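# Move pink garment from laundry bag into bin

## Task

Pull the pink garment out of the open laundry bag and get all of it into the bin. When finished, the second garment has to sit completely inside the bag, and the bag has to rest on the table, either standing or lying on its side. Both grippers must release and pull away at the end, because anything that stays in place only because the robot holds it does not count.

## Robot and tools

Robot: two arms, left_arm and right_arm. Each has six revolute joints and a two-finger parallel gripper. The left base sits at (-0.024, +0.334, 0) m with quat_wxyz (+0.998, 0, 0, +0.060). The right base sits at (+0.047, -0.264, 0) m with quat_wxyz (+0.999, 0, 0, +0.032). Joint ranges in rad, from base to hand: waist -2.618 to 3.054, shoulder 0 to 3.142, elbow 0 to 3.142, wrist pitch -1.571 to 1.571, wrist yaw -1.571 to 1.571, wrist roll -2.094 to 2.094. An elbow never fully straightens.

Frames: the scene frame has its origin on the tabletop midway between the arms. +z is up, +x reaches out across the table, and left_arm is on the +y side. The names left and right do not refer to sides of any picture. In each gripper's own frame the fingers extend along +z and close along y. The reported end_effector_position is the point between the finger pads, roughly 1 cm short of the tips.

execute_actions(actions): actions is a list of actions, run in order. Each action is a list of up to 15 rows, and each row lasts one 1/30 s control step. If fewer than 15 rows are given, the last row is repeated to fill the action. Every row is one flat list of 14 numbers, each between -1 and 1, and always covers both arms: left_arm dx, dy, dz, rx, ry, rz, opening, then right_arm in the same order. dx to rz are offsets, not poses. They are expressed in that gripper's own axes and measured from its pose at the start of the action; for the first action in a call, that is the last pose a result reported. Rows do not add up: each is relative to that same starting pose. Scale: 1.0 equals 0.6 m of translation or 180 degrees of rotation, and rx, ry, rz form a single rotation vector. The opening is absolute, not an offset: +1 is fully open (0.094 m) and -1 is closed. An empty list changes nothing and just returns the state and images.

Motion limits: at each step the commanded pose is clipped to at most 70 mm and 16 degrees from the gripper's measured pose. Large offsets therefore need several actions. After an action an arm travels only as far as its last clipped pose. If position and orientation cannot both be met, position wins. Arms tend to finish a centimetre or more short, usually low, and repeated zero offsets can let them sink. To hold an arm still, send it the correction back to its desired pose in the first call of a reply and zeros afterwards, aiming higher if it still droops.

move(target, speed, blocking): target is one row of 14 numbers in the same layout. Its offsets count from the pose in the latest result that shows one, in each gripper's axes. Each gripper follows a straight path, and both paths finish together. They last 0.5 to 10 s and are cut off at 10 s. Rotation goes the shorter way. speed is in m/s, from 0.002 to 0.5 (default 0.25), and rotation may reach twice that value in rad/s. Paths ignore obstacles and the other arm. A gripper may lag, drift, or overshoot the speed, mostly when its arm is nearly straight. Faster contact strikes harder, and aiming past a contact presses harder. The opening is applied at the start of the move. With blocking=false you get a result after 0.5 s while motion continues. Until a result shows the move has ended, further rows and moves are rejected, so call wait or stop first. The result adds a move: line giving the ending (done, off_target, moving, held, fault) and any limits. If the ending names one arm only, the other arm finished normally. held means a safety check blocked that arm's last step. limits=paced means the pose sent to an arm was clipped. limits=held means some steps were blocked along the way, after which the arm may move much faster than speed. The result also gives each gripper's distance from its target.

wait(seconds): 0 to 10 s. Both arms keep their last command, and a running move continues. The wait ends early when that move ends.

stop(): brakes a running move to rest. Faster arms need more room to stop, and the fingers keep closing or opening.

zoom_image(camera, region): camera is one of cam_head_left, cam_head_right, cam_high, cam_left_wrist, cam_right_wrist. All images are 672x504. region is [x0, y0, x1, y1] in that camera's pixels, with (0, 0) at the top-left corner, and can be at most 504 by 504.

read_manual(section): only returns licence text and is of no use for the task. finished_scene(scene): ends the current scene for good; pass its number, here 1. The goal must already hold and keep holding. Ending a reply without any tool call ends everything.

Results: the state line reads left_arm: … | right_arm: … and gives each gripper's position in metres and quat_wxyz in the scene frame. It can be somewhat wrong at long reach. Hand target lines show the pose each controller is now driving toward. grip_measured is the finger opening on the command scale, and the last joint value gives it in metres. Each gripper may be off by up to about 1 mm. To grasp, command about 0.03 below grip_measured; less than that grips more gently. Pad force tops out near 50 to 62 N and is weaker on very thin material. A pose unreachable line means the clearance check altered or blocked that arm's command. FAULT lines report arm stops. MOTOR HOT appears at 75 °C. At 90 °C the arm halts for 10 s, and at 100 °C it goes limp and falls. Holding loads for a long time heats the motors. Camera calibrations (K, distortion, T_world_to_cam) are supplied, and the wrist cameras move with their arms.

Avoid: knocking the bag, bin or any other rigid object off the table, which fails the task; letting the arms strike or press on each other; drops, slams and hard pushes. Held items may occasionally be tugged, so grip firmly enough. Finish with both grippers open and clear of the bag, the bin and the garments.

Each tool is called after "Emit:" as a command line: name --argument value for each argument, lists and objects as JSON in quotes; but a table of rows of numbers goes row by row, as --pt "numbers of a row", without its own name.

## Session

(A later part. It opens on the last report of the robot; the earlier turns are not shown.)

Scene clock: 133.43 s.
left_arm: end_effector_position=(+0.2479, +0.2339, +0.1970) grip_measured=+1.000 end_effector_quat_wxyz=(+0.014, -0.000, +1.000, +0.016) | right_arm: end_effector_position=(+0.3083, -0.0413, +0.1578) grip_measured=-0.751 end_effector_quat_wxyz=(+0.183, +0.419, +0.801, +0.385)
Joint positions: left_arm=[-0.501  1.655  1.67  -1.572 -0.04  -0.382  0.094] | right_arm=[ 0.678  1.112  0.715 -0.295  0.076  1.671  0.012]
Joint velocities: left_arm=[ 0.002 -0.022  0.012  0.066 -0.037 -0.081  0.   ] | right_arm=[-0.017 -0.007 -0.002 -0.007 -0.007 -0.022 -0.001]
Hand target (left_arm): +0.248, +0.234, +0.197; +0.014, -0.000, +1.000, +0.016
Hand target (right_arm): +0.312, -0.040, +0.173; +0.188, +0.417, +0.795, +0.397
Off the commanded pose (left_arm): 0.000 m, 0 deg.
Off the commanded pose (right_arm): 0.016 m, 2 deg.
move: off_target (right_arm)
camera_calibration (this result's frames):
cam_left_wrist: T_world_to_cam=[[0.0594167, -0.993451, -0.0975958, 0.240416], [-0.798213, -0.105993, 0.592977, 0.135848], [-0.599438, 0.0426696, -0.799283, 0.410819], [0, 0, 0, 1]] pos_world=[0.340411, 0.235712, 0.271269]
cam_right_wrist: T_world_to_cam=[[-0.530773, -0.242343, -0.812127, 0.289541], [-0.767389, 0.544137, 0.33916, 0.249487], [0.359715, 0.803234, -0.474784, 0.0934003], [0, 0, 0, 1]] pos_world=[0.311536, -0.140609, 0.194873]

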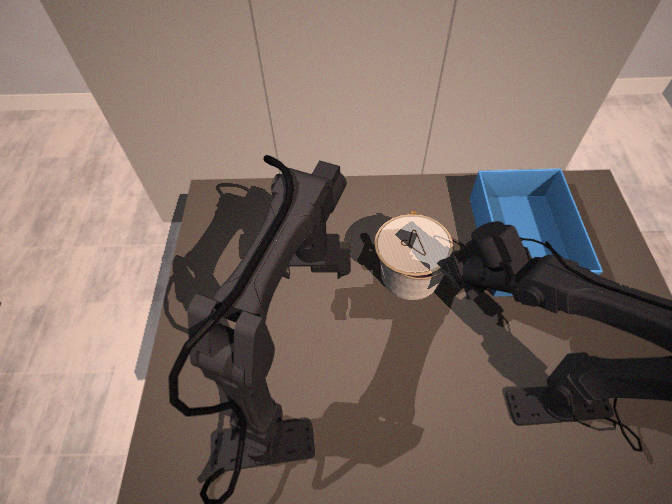

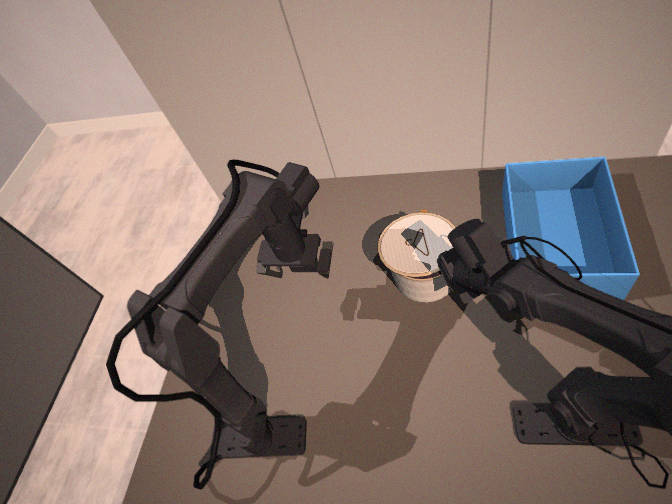

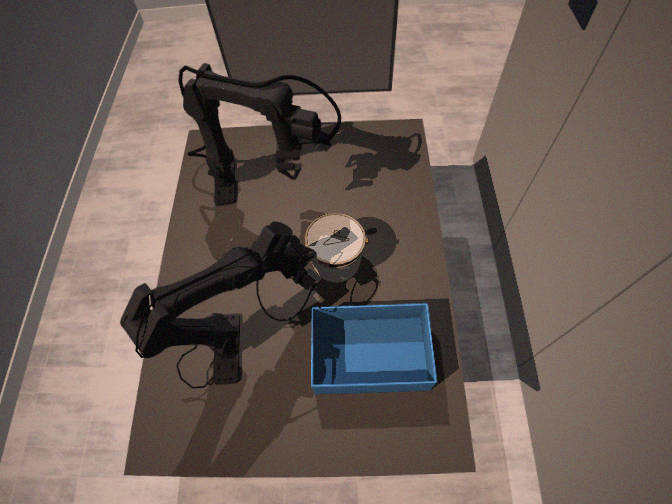

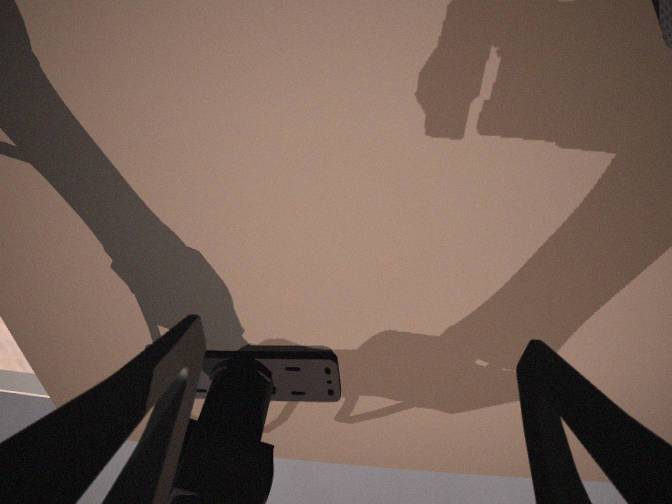

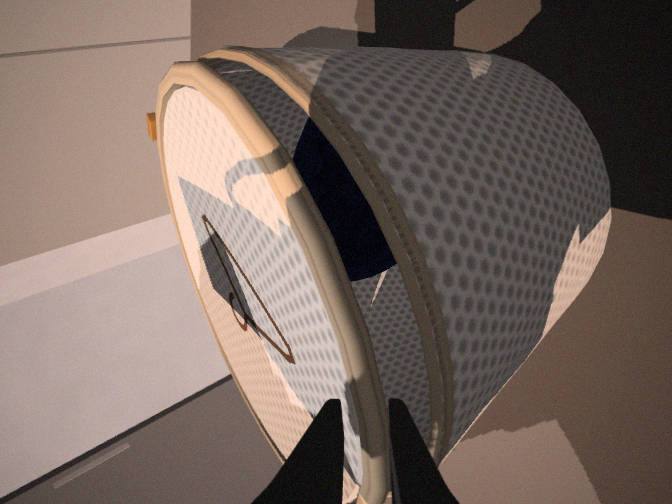

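Emit:
move --target '[0,0,0,0,0,0,1,0,0.18,-0.035,0,0,0,-0.72]' --speed 0.07

Scene clock: 142.70 s.
left_arm: end_effector_position=(+0.2479, +0.2339, +0.1970) grip_measured=+1.000 end_effector_quat_wxyz=(+0.014, -0.000, +1.000, +0.016) | right_arm: end_effector_position=(+0.3493, -0.0119, +0.2431) grip_measured=-0.721 end_effector_quat_wxyz=(+0.179, +0.424, +0.802, +0.380)
Joint positions: left_arm=[-0.501  1.655  1.67  -1.572 -0.04  -0.382  0.094] | right_arm=[ 0.653  1.319  1.197 -0.583  0.056  1.665  0.013]
Joint velocities: left_arm=[ 0.007 -0.002 -0.002 -0.022  0.007 -0.051  0.   ] | right_arm=[ 0.017  0.007 -0.017 -0.081 -0.037  0.022 -0.   ]
Hand target (left_arm): +0.248, +0.234, +0.197; +0.014, -0.000, +1.000, +0.016
Hand target (right_arm): +0.354, -0.012, +0.253; +0.184, +0.419, +0.801, +0.385
Off the commanded pose (left_arm): 0.000 m, 0 deg.
Off the commanded pose (right_arm): 0.012 m, 1 deg.
move: off_target (right_arm)
camera_calibration (this result's frames):
cam_left_wrist: T_world_to_cam=[[0.0594167, -0.993451, -0.0975958, 0.240416], [-0.798213, -0.105993, 0.592977, 0.135848], [-0.599438, 0.0426696, -0.799283, 0.410819], [0, 0, 0, 1]] pos_world=[0.340411, 0.235712, 0.271269]
cam_right_wrist: T_world_to_cam=[[-0.545118, -0.24191, -0.802699, 0.39045], [-0.758807, 0.549461, 0.34972, 0.230568], [0.356451, 0.799733, -0.483084, 0.0986263], [0, 0, 0, 1]] pos_world=[0.352643, -0.111109, 0.280424]

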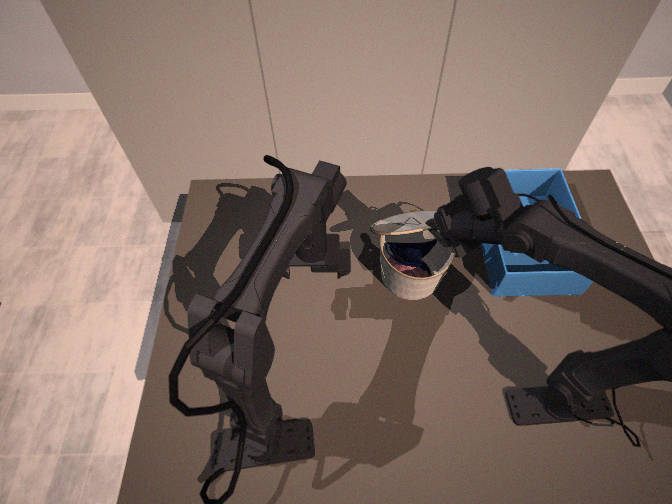

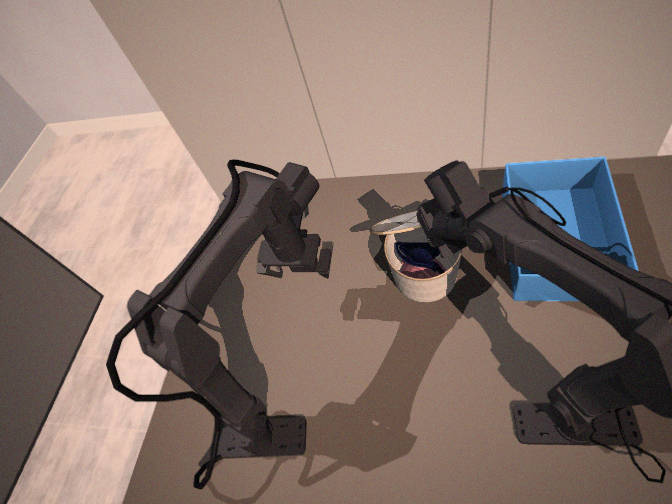

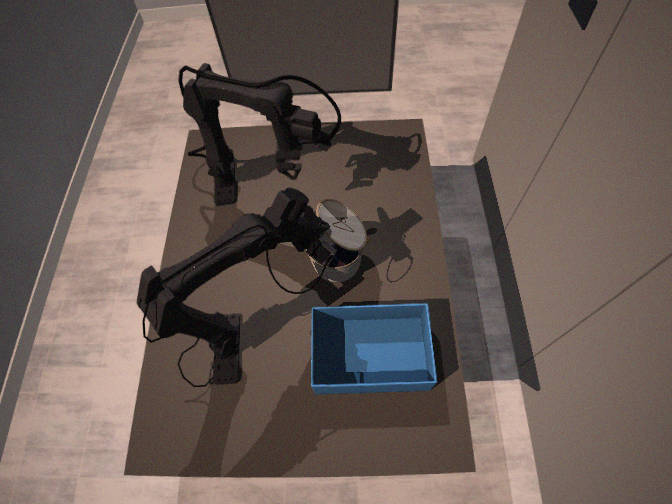

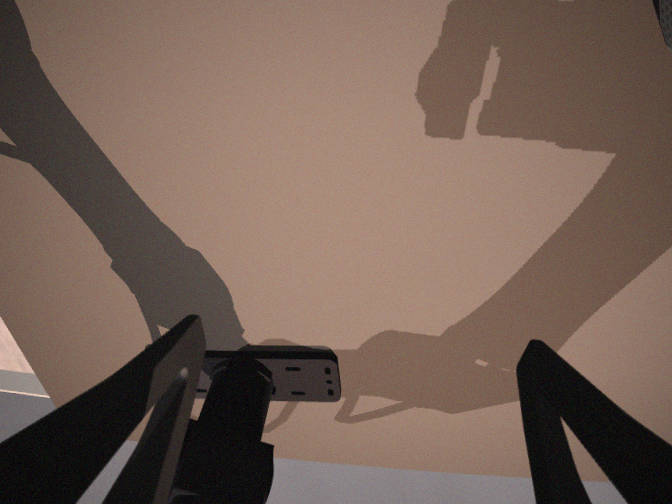

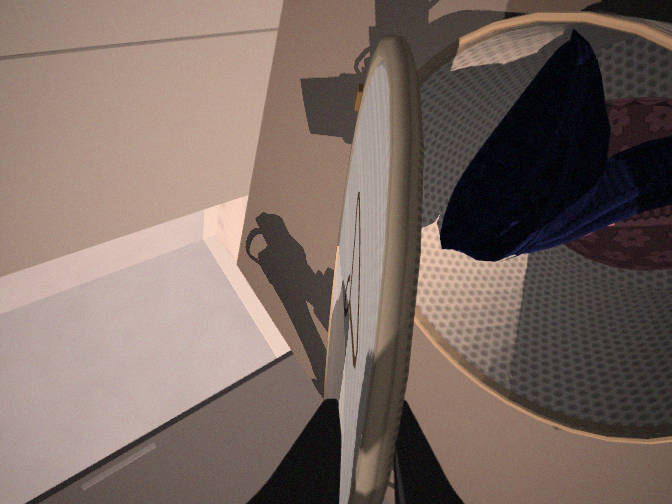

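Emit:
move --target '[0,0.06,0,0,0,0,1,-0.02,0.155,0.025,0,0,0,0]' --speed 0.1

Emit:
move --target '[0,0,0,0,0,0,1,-0.02,0.115,0.11,0,0,0,0.3]' --speed 0.08

Scene clock: 151.83 s.
left_arm: end_effector_position=(+0.2501, +0.2664, +0.1927) grip_measured=+1.000 end_effector_quat_wxyz=(+0.003, +0.002, +1.000, +0.020) | right_arm: end_effector_position=(+0.4132, +0.0202, +0.2908) grip_measured=-0.001 end_effector_quat_wxyz=(+0.174, +0.430, +0.803, +0.373)
Joint positions: left_arm=[-0.391  1.64   1.636 -1.571 -0.04  -0.268  0.094] | right_arm=[ 0.599  1.631  1.684 -0.775  0.015  1.64   0.047]
Joint velocities: left_arm=[-0.007 -0.007  0.017  0.022 -0.051  0.007  0.   ] | right_arm=[ 0.002 -0.002 -0.007 -0.022 -0.007  0.007 -0.001]
Hand target (left_arm): +0.247, +0.269, +0.197; +0.013, -0.000, +1.000, +0.014
Hand target (right_arm): +0.417, +0.019, +0.301; +0.180, +0.424, +0.802, +0.380
Off the commanded pose (left_arm): 0.007 m, 1 deg.
Off the commanded pose (right_arm): 0.014 m, 1 deg.
move: off_target (right_arm)
camera_calibration (this result's frames):
cam_left_wrist: T_world_to_cam=[[0.052801, -0.992915, -0.106452, 0.275372], [-0.786005, -0.107077, 0.608877, 0.13779], [-0.615961, 0.0515223, -0.78609, 0.406593], [0, 0, 0, 1]] pos_world=[0.344209, 0.267227, 0.265035]
cam_right_wrist: T_world_to_cam=[[-0.561193, -0.242902, -0.79124, 0.47466], [-0.748756, 0.556401, 0.360252, 0.237265], [0.352741, 0.794617, -0.494123, 0.0780344], [0, 0, 0, 1]] pos_world=[0.416504, -0.078726, 0.328654]

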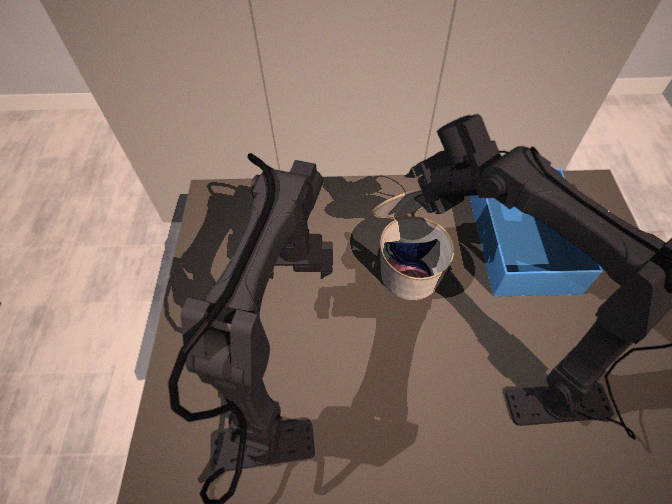

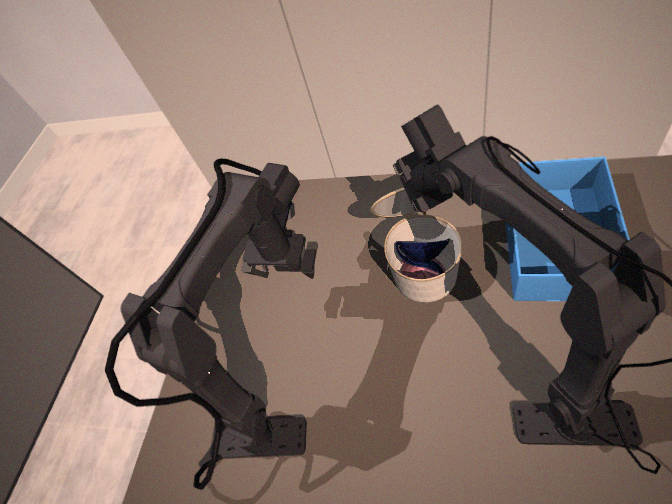

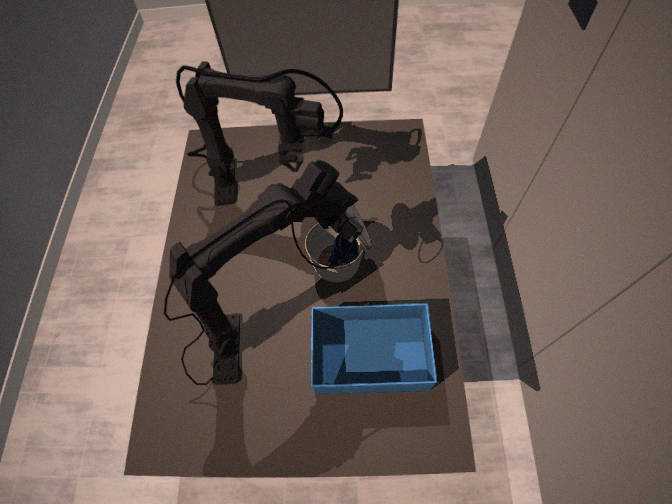

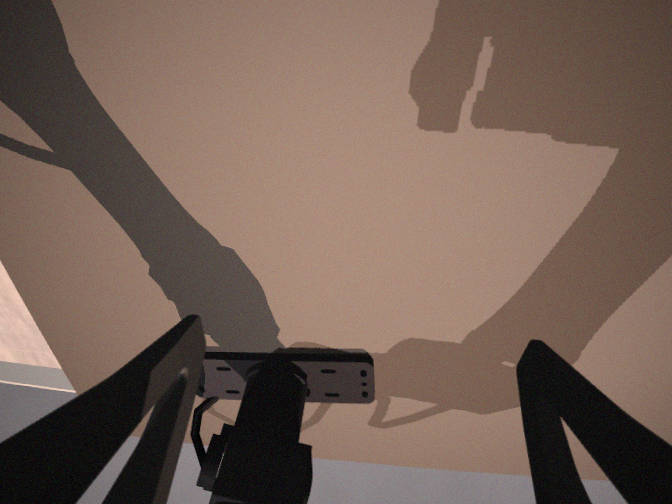

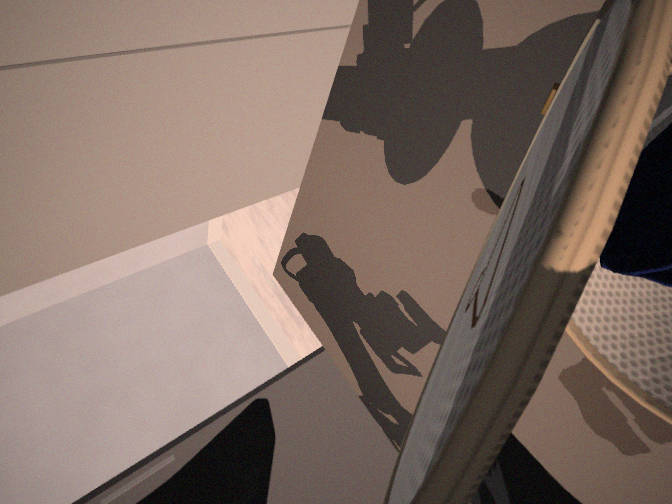

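Scene clock: 153.50 s.
left_arm: end_effector_position=(+0.2501, +0.2664, +0.1927) grip_measured=+1.000 end_effector_quat_wxyz=(+0.003, +0.002, +1.000, +0.020) | right_arm: end_effector_position=(+0.4954, +0.0688, +0.2826) grip_measured=+0.299 end_effector_quat_wxyz=(+0.168, +0.436, +0.805, +0.365)
Joint positions: left_arm=[-0.391  1.64   1.636 -1.571 -0.04  -0.268  0.094] | right_arm=[ 0.57   2.057  2.219 -0.904 -0.006  1.63   0.061]
Joint velocities: left_arm=[-0.002 -0.012 -0.002 -0.081 -0.022  0.037  0.   ] | right_arm=[ 0.002  0.017  0.012 -0.022  0.007 -0.051 -0.   ]
Hand target (left_arm): +0.250, +0.266, +0.193; +0.003, +0.002, +1.000, +0.020
Hand target (right_arm): +0.497, +0.065, +0.295; +0.175, +0.430, +0.803, +0.373
Off the commanded pose (left_arm): 0.000 m, 0 deg.
Off the commanded pose (right_arm): 0.017 m, 1 deg.
move: off_target (right_arm)
camera_calibration (this result's frames):
cam_left_wrist: T_world_to_cam=[[0.052801, -0.992915, -0.106452, 0.275372], [-0.786005, -0.107077, 0.608877, 0.13779], [-0.615961, 0.0515223, -0.78609, 0.406593], [0, 0, 0, 1]] pos_world=[0.344209, 0.267227, 0.265035]
cam_right_wrist: T_world_to_cam=[[-0.579092, -0.244364, -0.777778, 0.531242], [-0.737274, 0.564159, 0.371687, 0.265372], [0.347964, 0.788677, -0.506863, 0.0127282], [0, 0, 0, 1]] pos_world=[0.498862, -0.0299342, 0.321005]

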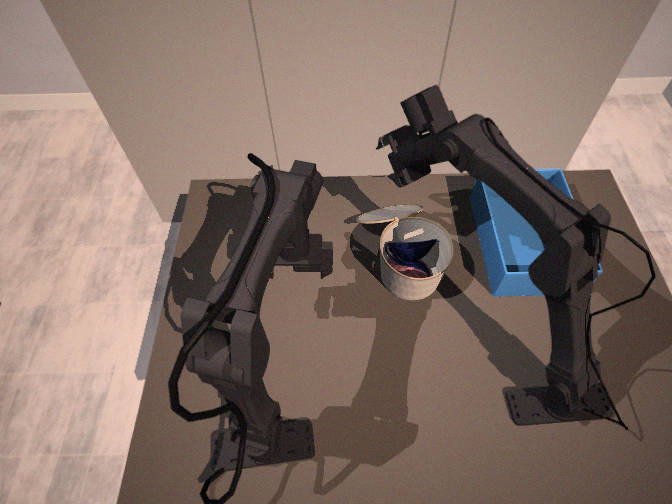

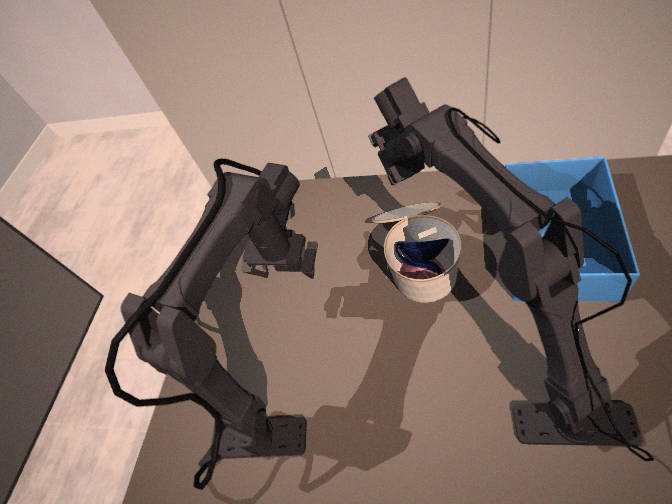

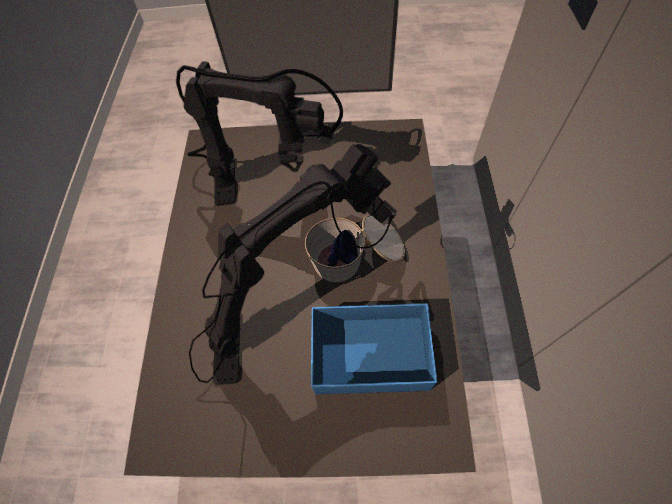

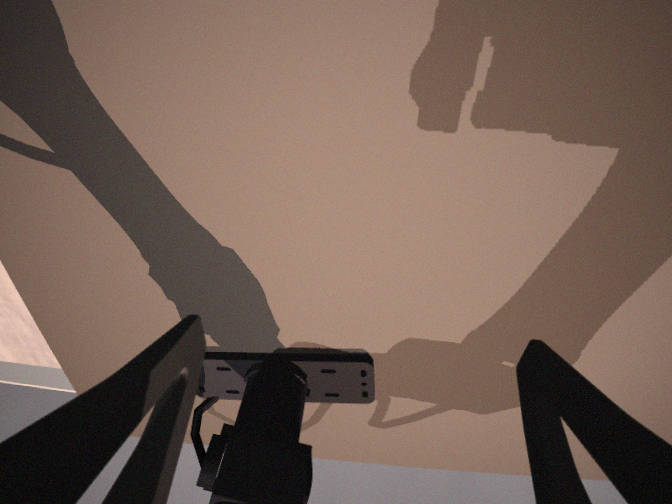

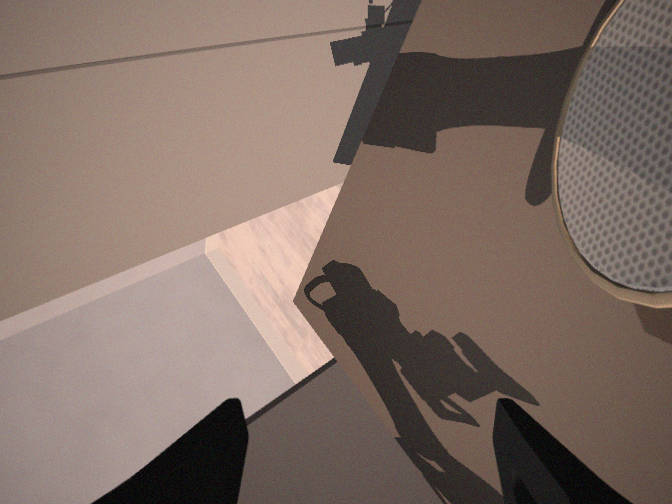

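Emit:
move --target '[0,0,0,0,0,0,1,0.055,-0.308,-0.097,0.249,0.114,-0.297,-0.2]' --speed 0.35

Scene clock: 171.03 s.
left_arm: end_effector_position=(+0.2501, +0.2664, +0.1927) grip_measured=+1.000 end_effector_quat_wxyz=(+0.003, +0.002, +1.000, +0.020) | right_arm: end_effector_position=(+0.3401, +0.0089, +0.1766) grip_measured=-0.199 end_effector_quat_wxyz=(+0.022, +0.007, +0.999, +0.030)
Joint positions: left_arm=[-0.391  1.64   1.636 -1.571 -0.04  -0.268  0.094] | right_arm=[ 0.676  2.046  2.091 -1.543 -0.014  0.756  0.038]
Joint velocities: left_arm=[-0.017  0.012  0.002 -0.051 -0.007  0.007  0.   ] | right_arm=[-0.007 -0.002 -0.007 -0.007  0.022  0.037  0.   ]
Hand target (left_arm): +0.250, +0.266, +0.193; +0.003, +0.002, +1.000, +0.020
Hand target (right_arm): +0.336, +0.004, +0.187; +0.034, -0.003, +0.999, +0.029
Off the commanded pose (left_arm): 0.000 m, 0 deg.
Off the commanded pose (right_arm): 0.013 m, 4 deg.
joint sent to its limit (right arm) — the command would take joint 4 (wrist pitch) past its lower limit, so that joint was sent only as far as its limit.
move: off_target (right_arm)
camera_calibration (this result's frames):
cam_left_wrist: T_world_to_cam=[[0.052801, -0.992915, -0.106452, 0.275372], [-0.786005, -0.107077, 0.608877, 0.13779], [-0.615961, 0.0515223, -0.78609, 0.406593], [0, 0, 0, 1]] pos_world=[0.344209, 0.267227, 0.265035]
cam_right_wrist: T_world_to_cam=[[-0.0966321, -0.985493, -0.139516, 0.073983], [-0.915946, 0.033195, 0.399927, 0.284544], [-0.389494, 0.166435, -0.905866, 0.387084], [0, 0, 0, 1]] pos_world=[0.418543, -0.000960149, 0.247172]

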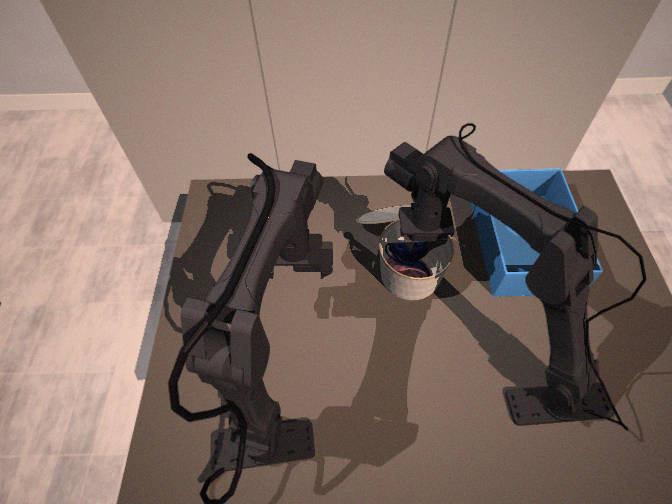

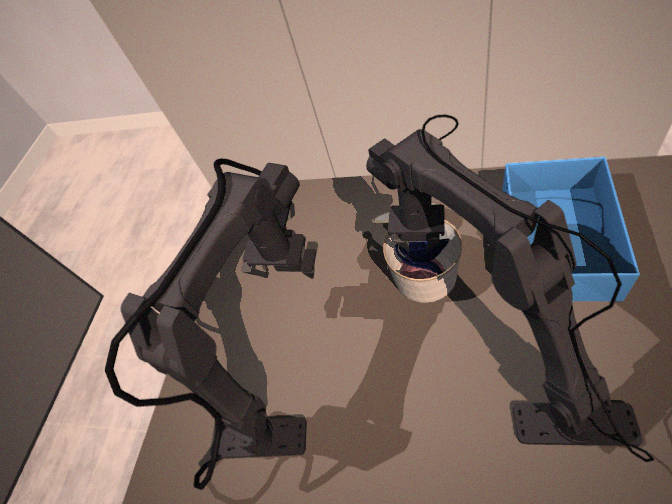

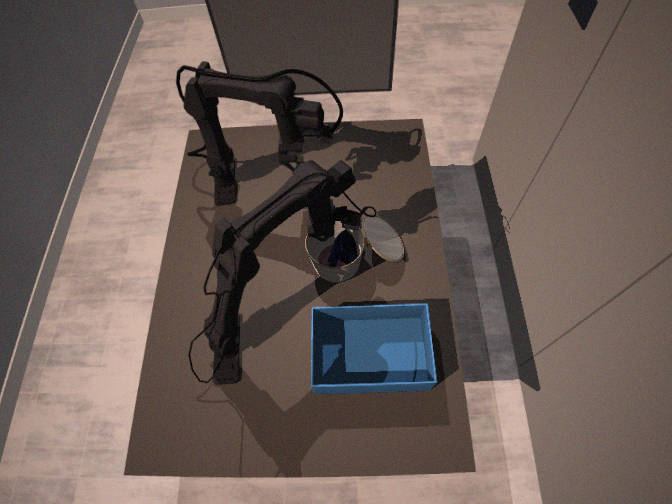

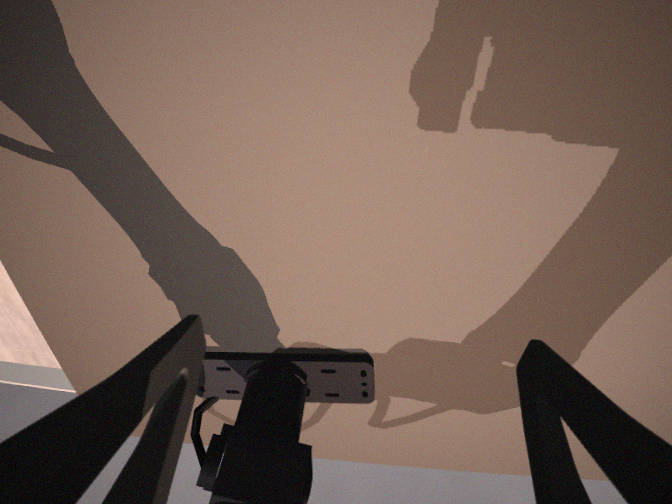

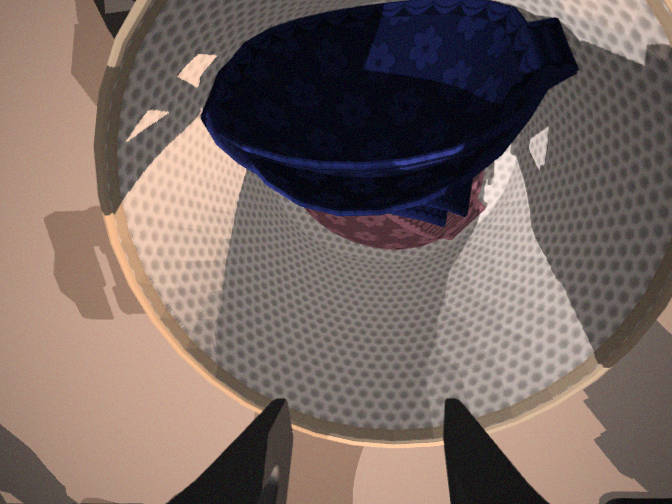

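Emit:
move --target '[-0.05,-0.1,0,0,0,0,0.2,0.12,-0.42,0,0,0,0,-0.2]' --speed 0.35

Emit:
zoom_image --camera "cam_head_right" --region '[370, 200, 480, 300]'

Emit:
zoom_image --camera "cam_high" --region '[290, 200, 390, 290]'

Emit:
move --target '[-0.16,-0.3,-0.02,0.044,-0.131,0.493,0.2,0,0,0,0,0,0,-0.2]' --speed 0.4

Scene clock: 187.67 s.
left_arm: end_effector_position=(+0.2763, +0.2117, +0.1853) grip_measured=+0.202 end_effector_quat_wxyz=(+0.002, +0.001, +1.000, +0.021) | right_arm: end_effector_position=(+0.2668, -0.2460, +0.1606) grip_measured=-0.199 end_effector_quat_wxyz=(+0.010, +0.008, +1.000, +0.009)
Joint positions: left_arm=[-0.532  1.808  1.802 -1.577 -0.04  -0.411  0.056] | right_arm=[ 0.     1.363  1.25  -1.438 -0.016  0.081  0.038]
Joint velocities: left_arm=[ 0.002  0.012  0.012  0.007 -0.051 -0.125  0.001] | right_arm=[ 0.002 -0.007  0.012  0.007 -0.007  0.007 -0.001]
Hand target (left_arm): +0.280, +0.207, +0.192; +0.014, +0.002, +1.000, +0.018
Hand target (right_arm): +0.266, -0.247, +0.164; +0.022, +0.007, +1.000, +0.015
Off the commanded pose (left_arm): 0.008 m, 0 deg.
Off the commanded pose (right_arm): 0.005 m, 3 deg.
joint sent to its limit (left arm) — the command would take joint 4 (wrist pitch) past its lower limit, so that joint was sent only as far as its limit.
move: off_target (right_arm)
camera_calibration (this result's frames):
cam_left_wrist: T_world_to_cam=[[0.0547294, -0.992579, -0.108585, 0.218654], [-0.78449, -0.110021, 0.610304, 0.156987], [-0.617722, 0.0517824, -0.78469, 0.419889], [0, 0, 0, 1]] pos_world=[0.370562, 0.21256, 0.257415]
cam_right_wrist: T_world_to_cam=[[-0.101561, -0.990224, -0.0956154, -0.193405], [-0.905784, 0.0522979, 0.420499, 0.230921], [-0.411388, 0.129313, -0.902241, 0.382652], [0, 0, 0, 1]] pos_world=[0.34694, -0.253073, 0.22965]

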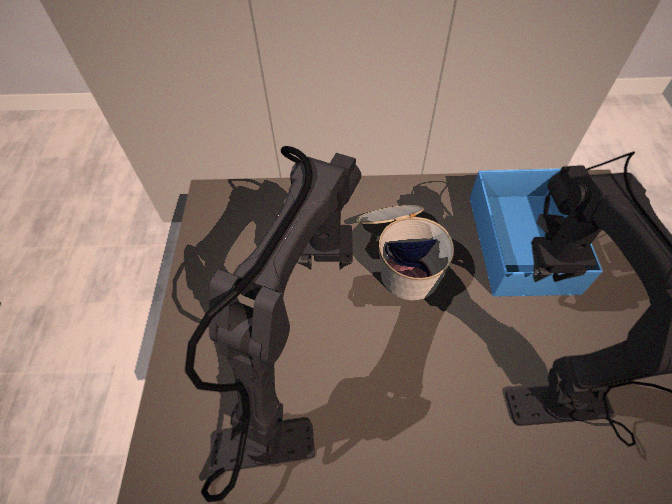

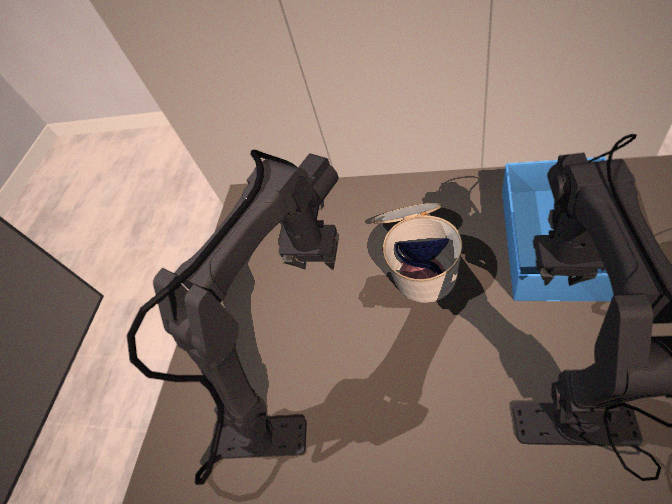

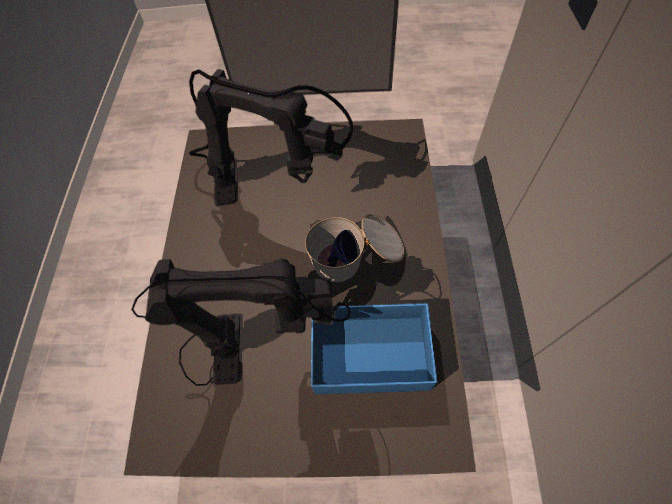

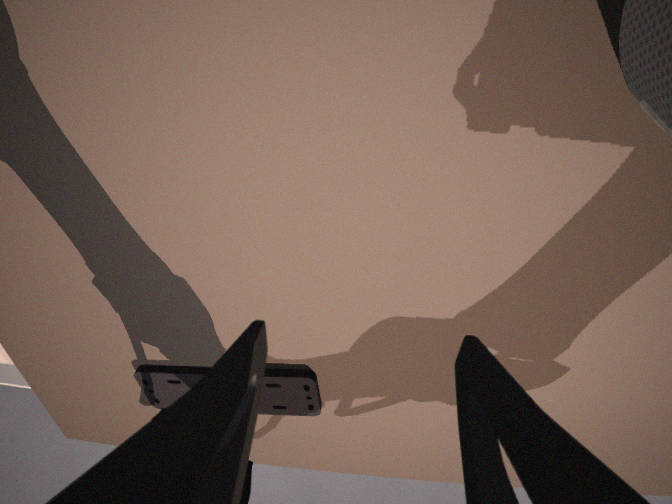

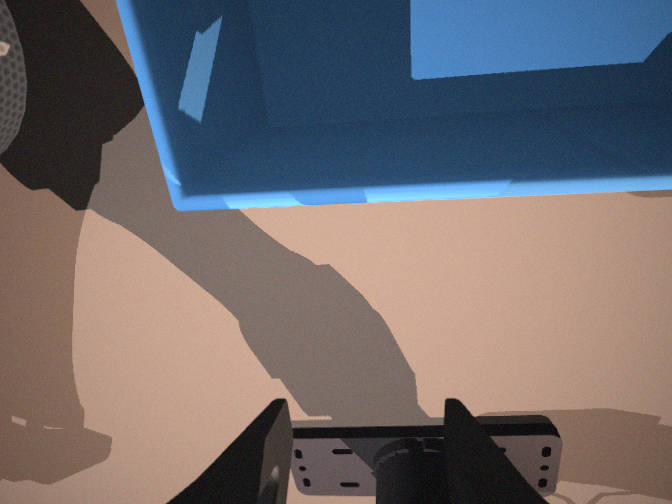

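Region (370, 200, 480, 300) of cam_head_right's 672x504 image, scaled by 4.582, with more detail than that image has; it fills the top 458 rows of this view, and the rest is white.

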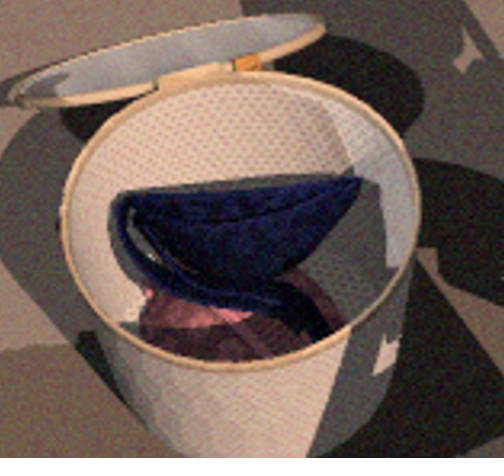

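Region (290, 200, 390, 290) of cam_high's 672x504 image, scaled by 5.040, with more detail than that image has; it fills the top 454 rows of this view, and the rest is white.

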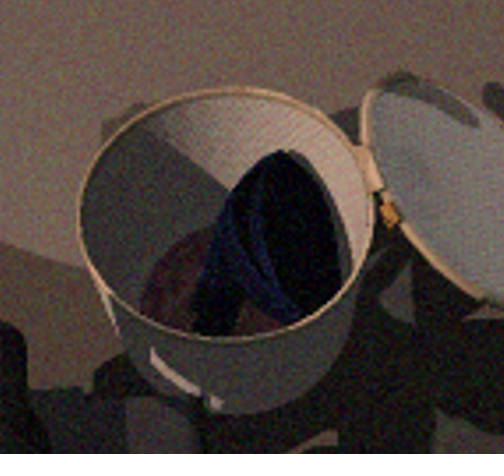

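Scene clock: 190.47 s.
left_arm: end_effector_position=(+0.3777, +0.0398, +0.1860) grip_measured=+0.202 end_effector_quat_wxyz=(+0.163, +0.692, +0.703, -0.034) | right_arm: end_effector_position=(+0.2668, -0.2460, +0.1606) grip_measured=-0.199 end_effector_quat_wxyz=(+0.010, +0.008, +1.000, +0.009)
Joint positions: left_arm=[-0.709  2.277  2.452 -1.435  0.126  0.946  0.056] | right_arm=[ 0.     1.363  1.25  -1.438 -0.016  0.081  0.038]
Joint velocities: left_arm=[-0.002  0.022 -0.002 -0.037 -0.022 -0.051  0.001] | right_arm=[-0.002 -0.022 -0.002  0.007  0.051 -0.081 -0.001]
Hand target (left_arm): +0.374, +0.032, +0.193; +0.172, +0.698, +0.694, -0.042
Hand target (right_arm): +0.267, -0.246, +0.161; +0.010, +0.008, +1.000, +0.009
Off the commanded pose (left_arm): 0.011 m, 2 deg.
Off the commanded pose (right_arm): 0.000 m, 0 deg.
move: off_target (left_arm)
camera_calibration (this result's frames):
cam_left_wrist: T_world_to_cam=[[-0.967611, -0.113202, -0.225641, 0.415503], [-0.189353, 0.916588, 0.352155, -0.000406415], [0.166955, 0.383474, -0.908336, 0.205426], [0, 0, 0, 1]] pos_world=[0.367672, -0.0313672, 0.280493]
cam_right_wrist: T_world_to_cam=[[-0.101561, -0.990224, -0.0956154, -0.193405], [-0.905784, 0.0522979, 0.420499, 0.230921], [-0.411388, 0.129313, -0.902241, 0.382652], [0, 0, 0, 1]] pos_world=[0.34694, -0.253073, 0.22965]

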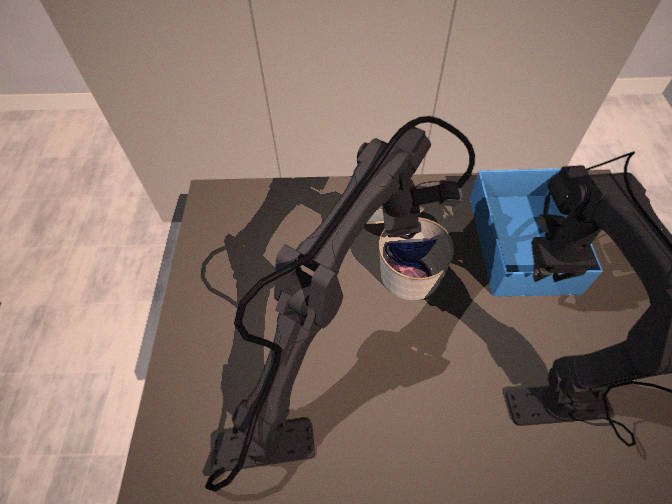

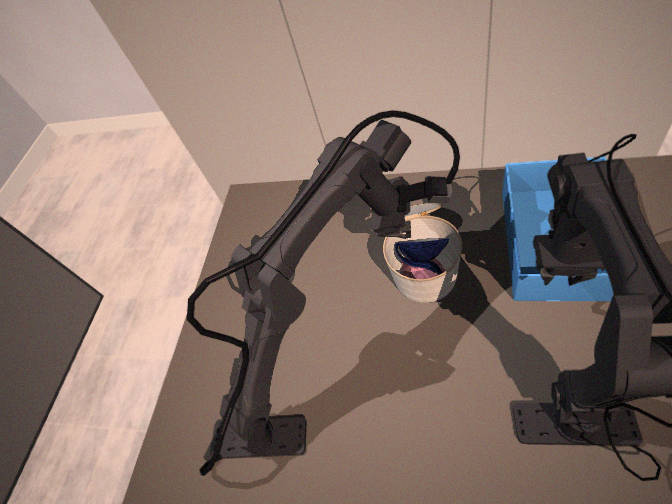

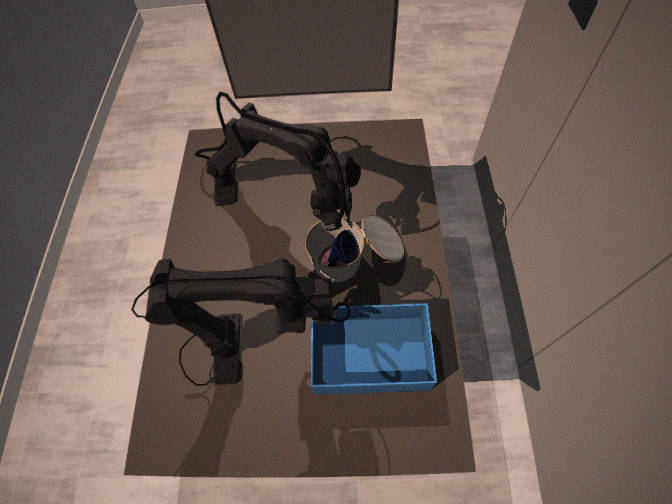

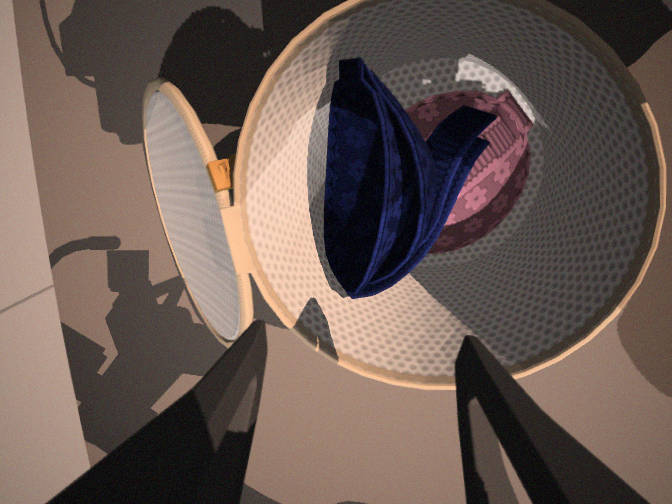

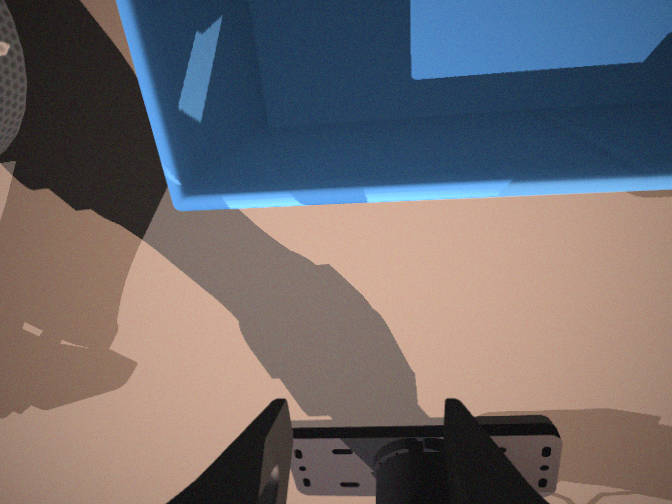

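Emit:
move --target '[0,-0.035,0.155,0,0,0,0.1,0,0,0,0,0,0,-0.2]' --speed 0.12

Scene clock: 215.67 s.
left_arm: end_effector_position=(+0.3758, +0.0168, +0.0802) grip_measured=+0.102 end_effector_quat_wxyz=(+0.146, +0.692, +0.706, -0.038) | right_arm: end_effector_position=(+0.2668, -0.2460, +0.1606) grip_measured=-0.199 end_effector_quat_wxyz=(+0.010, +0.008, +1.000, +0.009)
Joint positions: left_arm=[-0.753  2.268  2.016 -1.038  0.115  0.902  0.052] | right_arm=[ 0.     1.363  1.25  -1.438 -0.016  0.081  0.038]
Joint velocities: left_arm=[ 0.002  0.012 -0.007  0.051 -0.007 -0.007  0.   ] | right_arm=[-0.002  0.007  0.012 -0.022  0.007 -0.007 -0.   ]
Hand target (left_arm): +0.374, +0.013, +0.094; +0.163, +0.692, +0.703, -0.033
Hand target (right_arm): +0.267, -0.246, +0.161; +0.010, +0.008, +1.000, +0.009
Off the commanded pose (left_arm): 0.015 m, 2 deg.
Off the commanded pose (right_arm): 0.000 m, 0 deg.
move: off_target (left_arm)
camera_calibration (this result's frames):
cam_left_wrist: T_world_to_cam=[[-0.973927, -0.110578, -0.198087, 0.387278], [-0.1796, 0.909275, 0.37545, 0.0520963], [0.138599, 0.401237, -0.905428, 0.128551], [0, 0, 0, 1]] pos_world=[0.36872, -0.0561252, 0.173549]
cam_right_wrist: T_world_to_cam=[[-0.101561, -0.990224, -0.0956154, -0.193405], [-0.905784, 0.0522979, 0.420499, 0.230921], [-0.411388, 0.129313, -0.902241, 0.382652], [0, 0, 0, 1]] pos_world=[0.34694, -0.253073, 0.22965]

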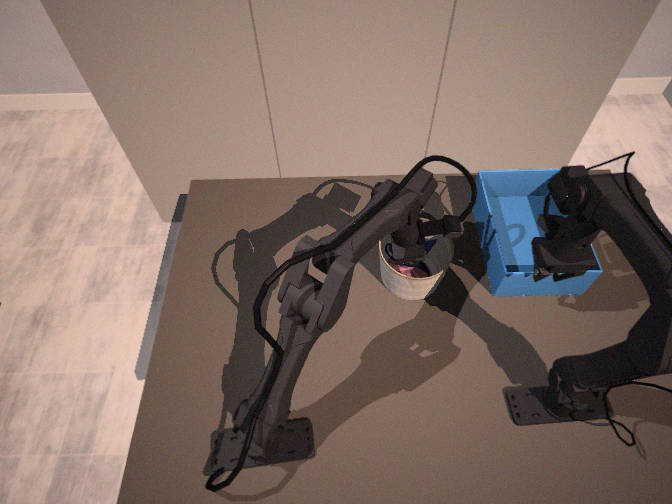

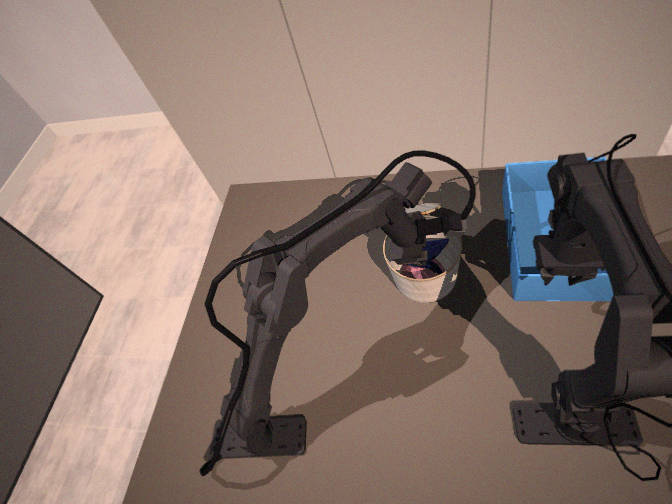

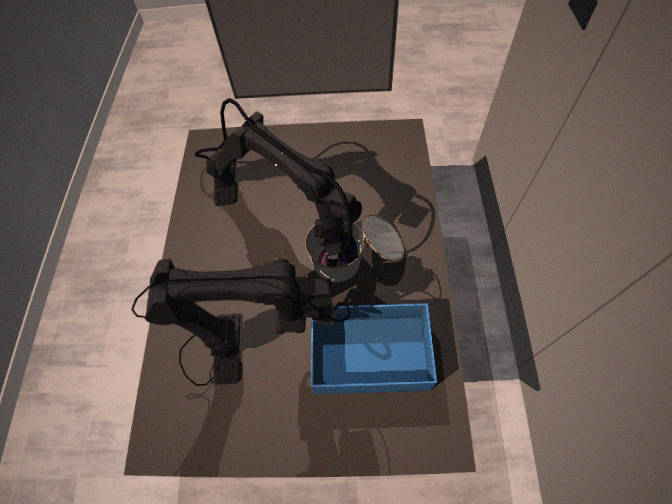

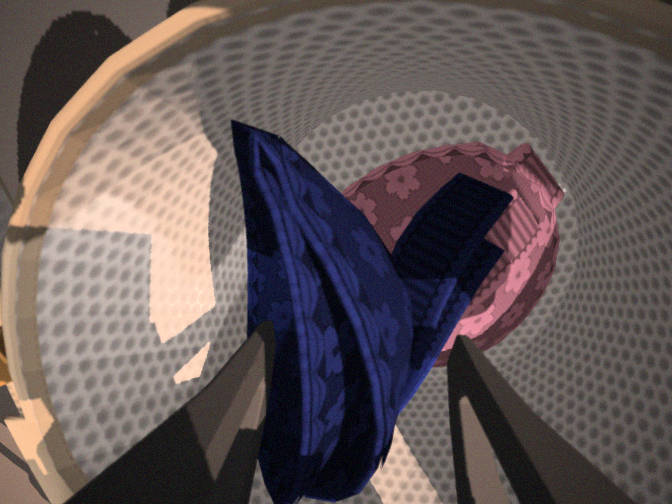

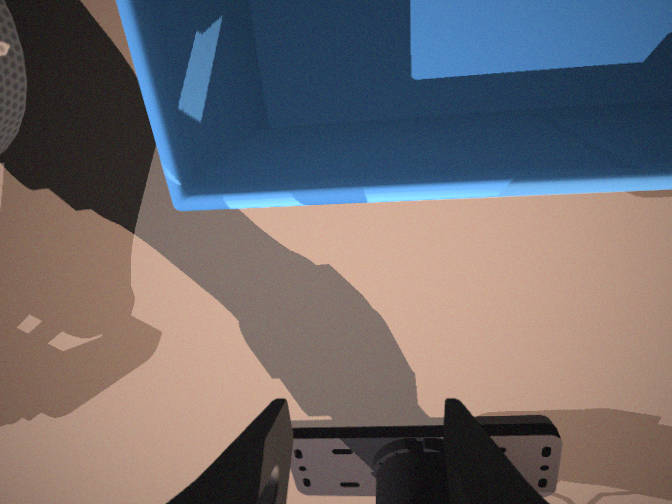

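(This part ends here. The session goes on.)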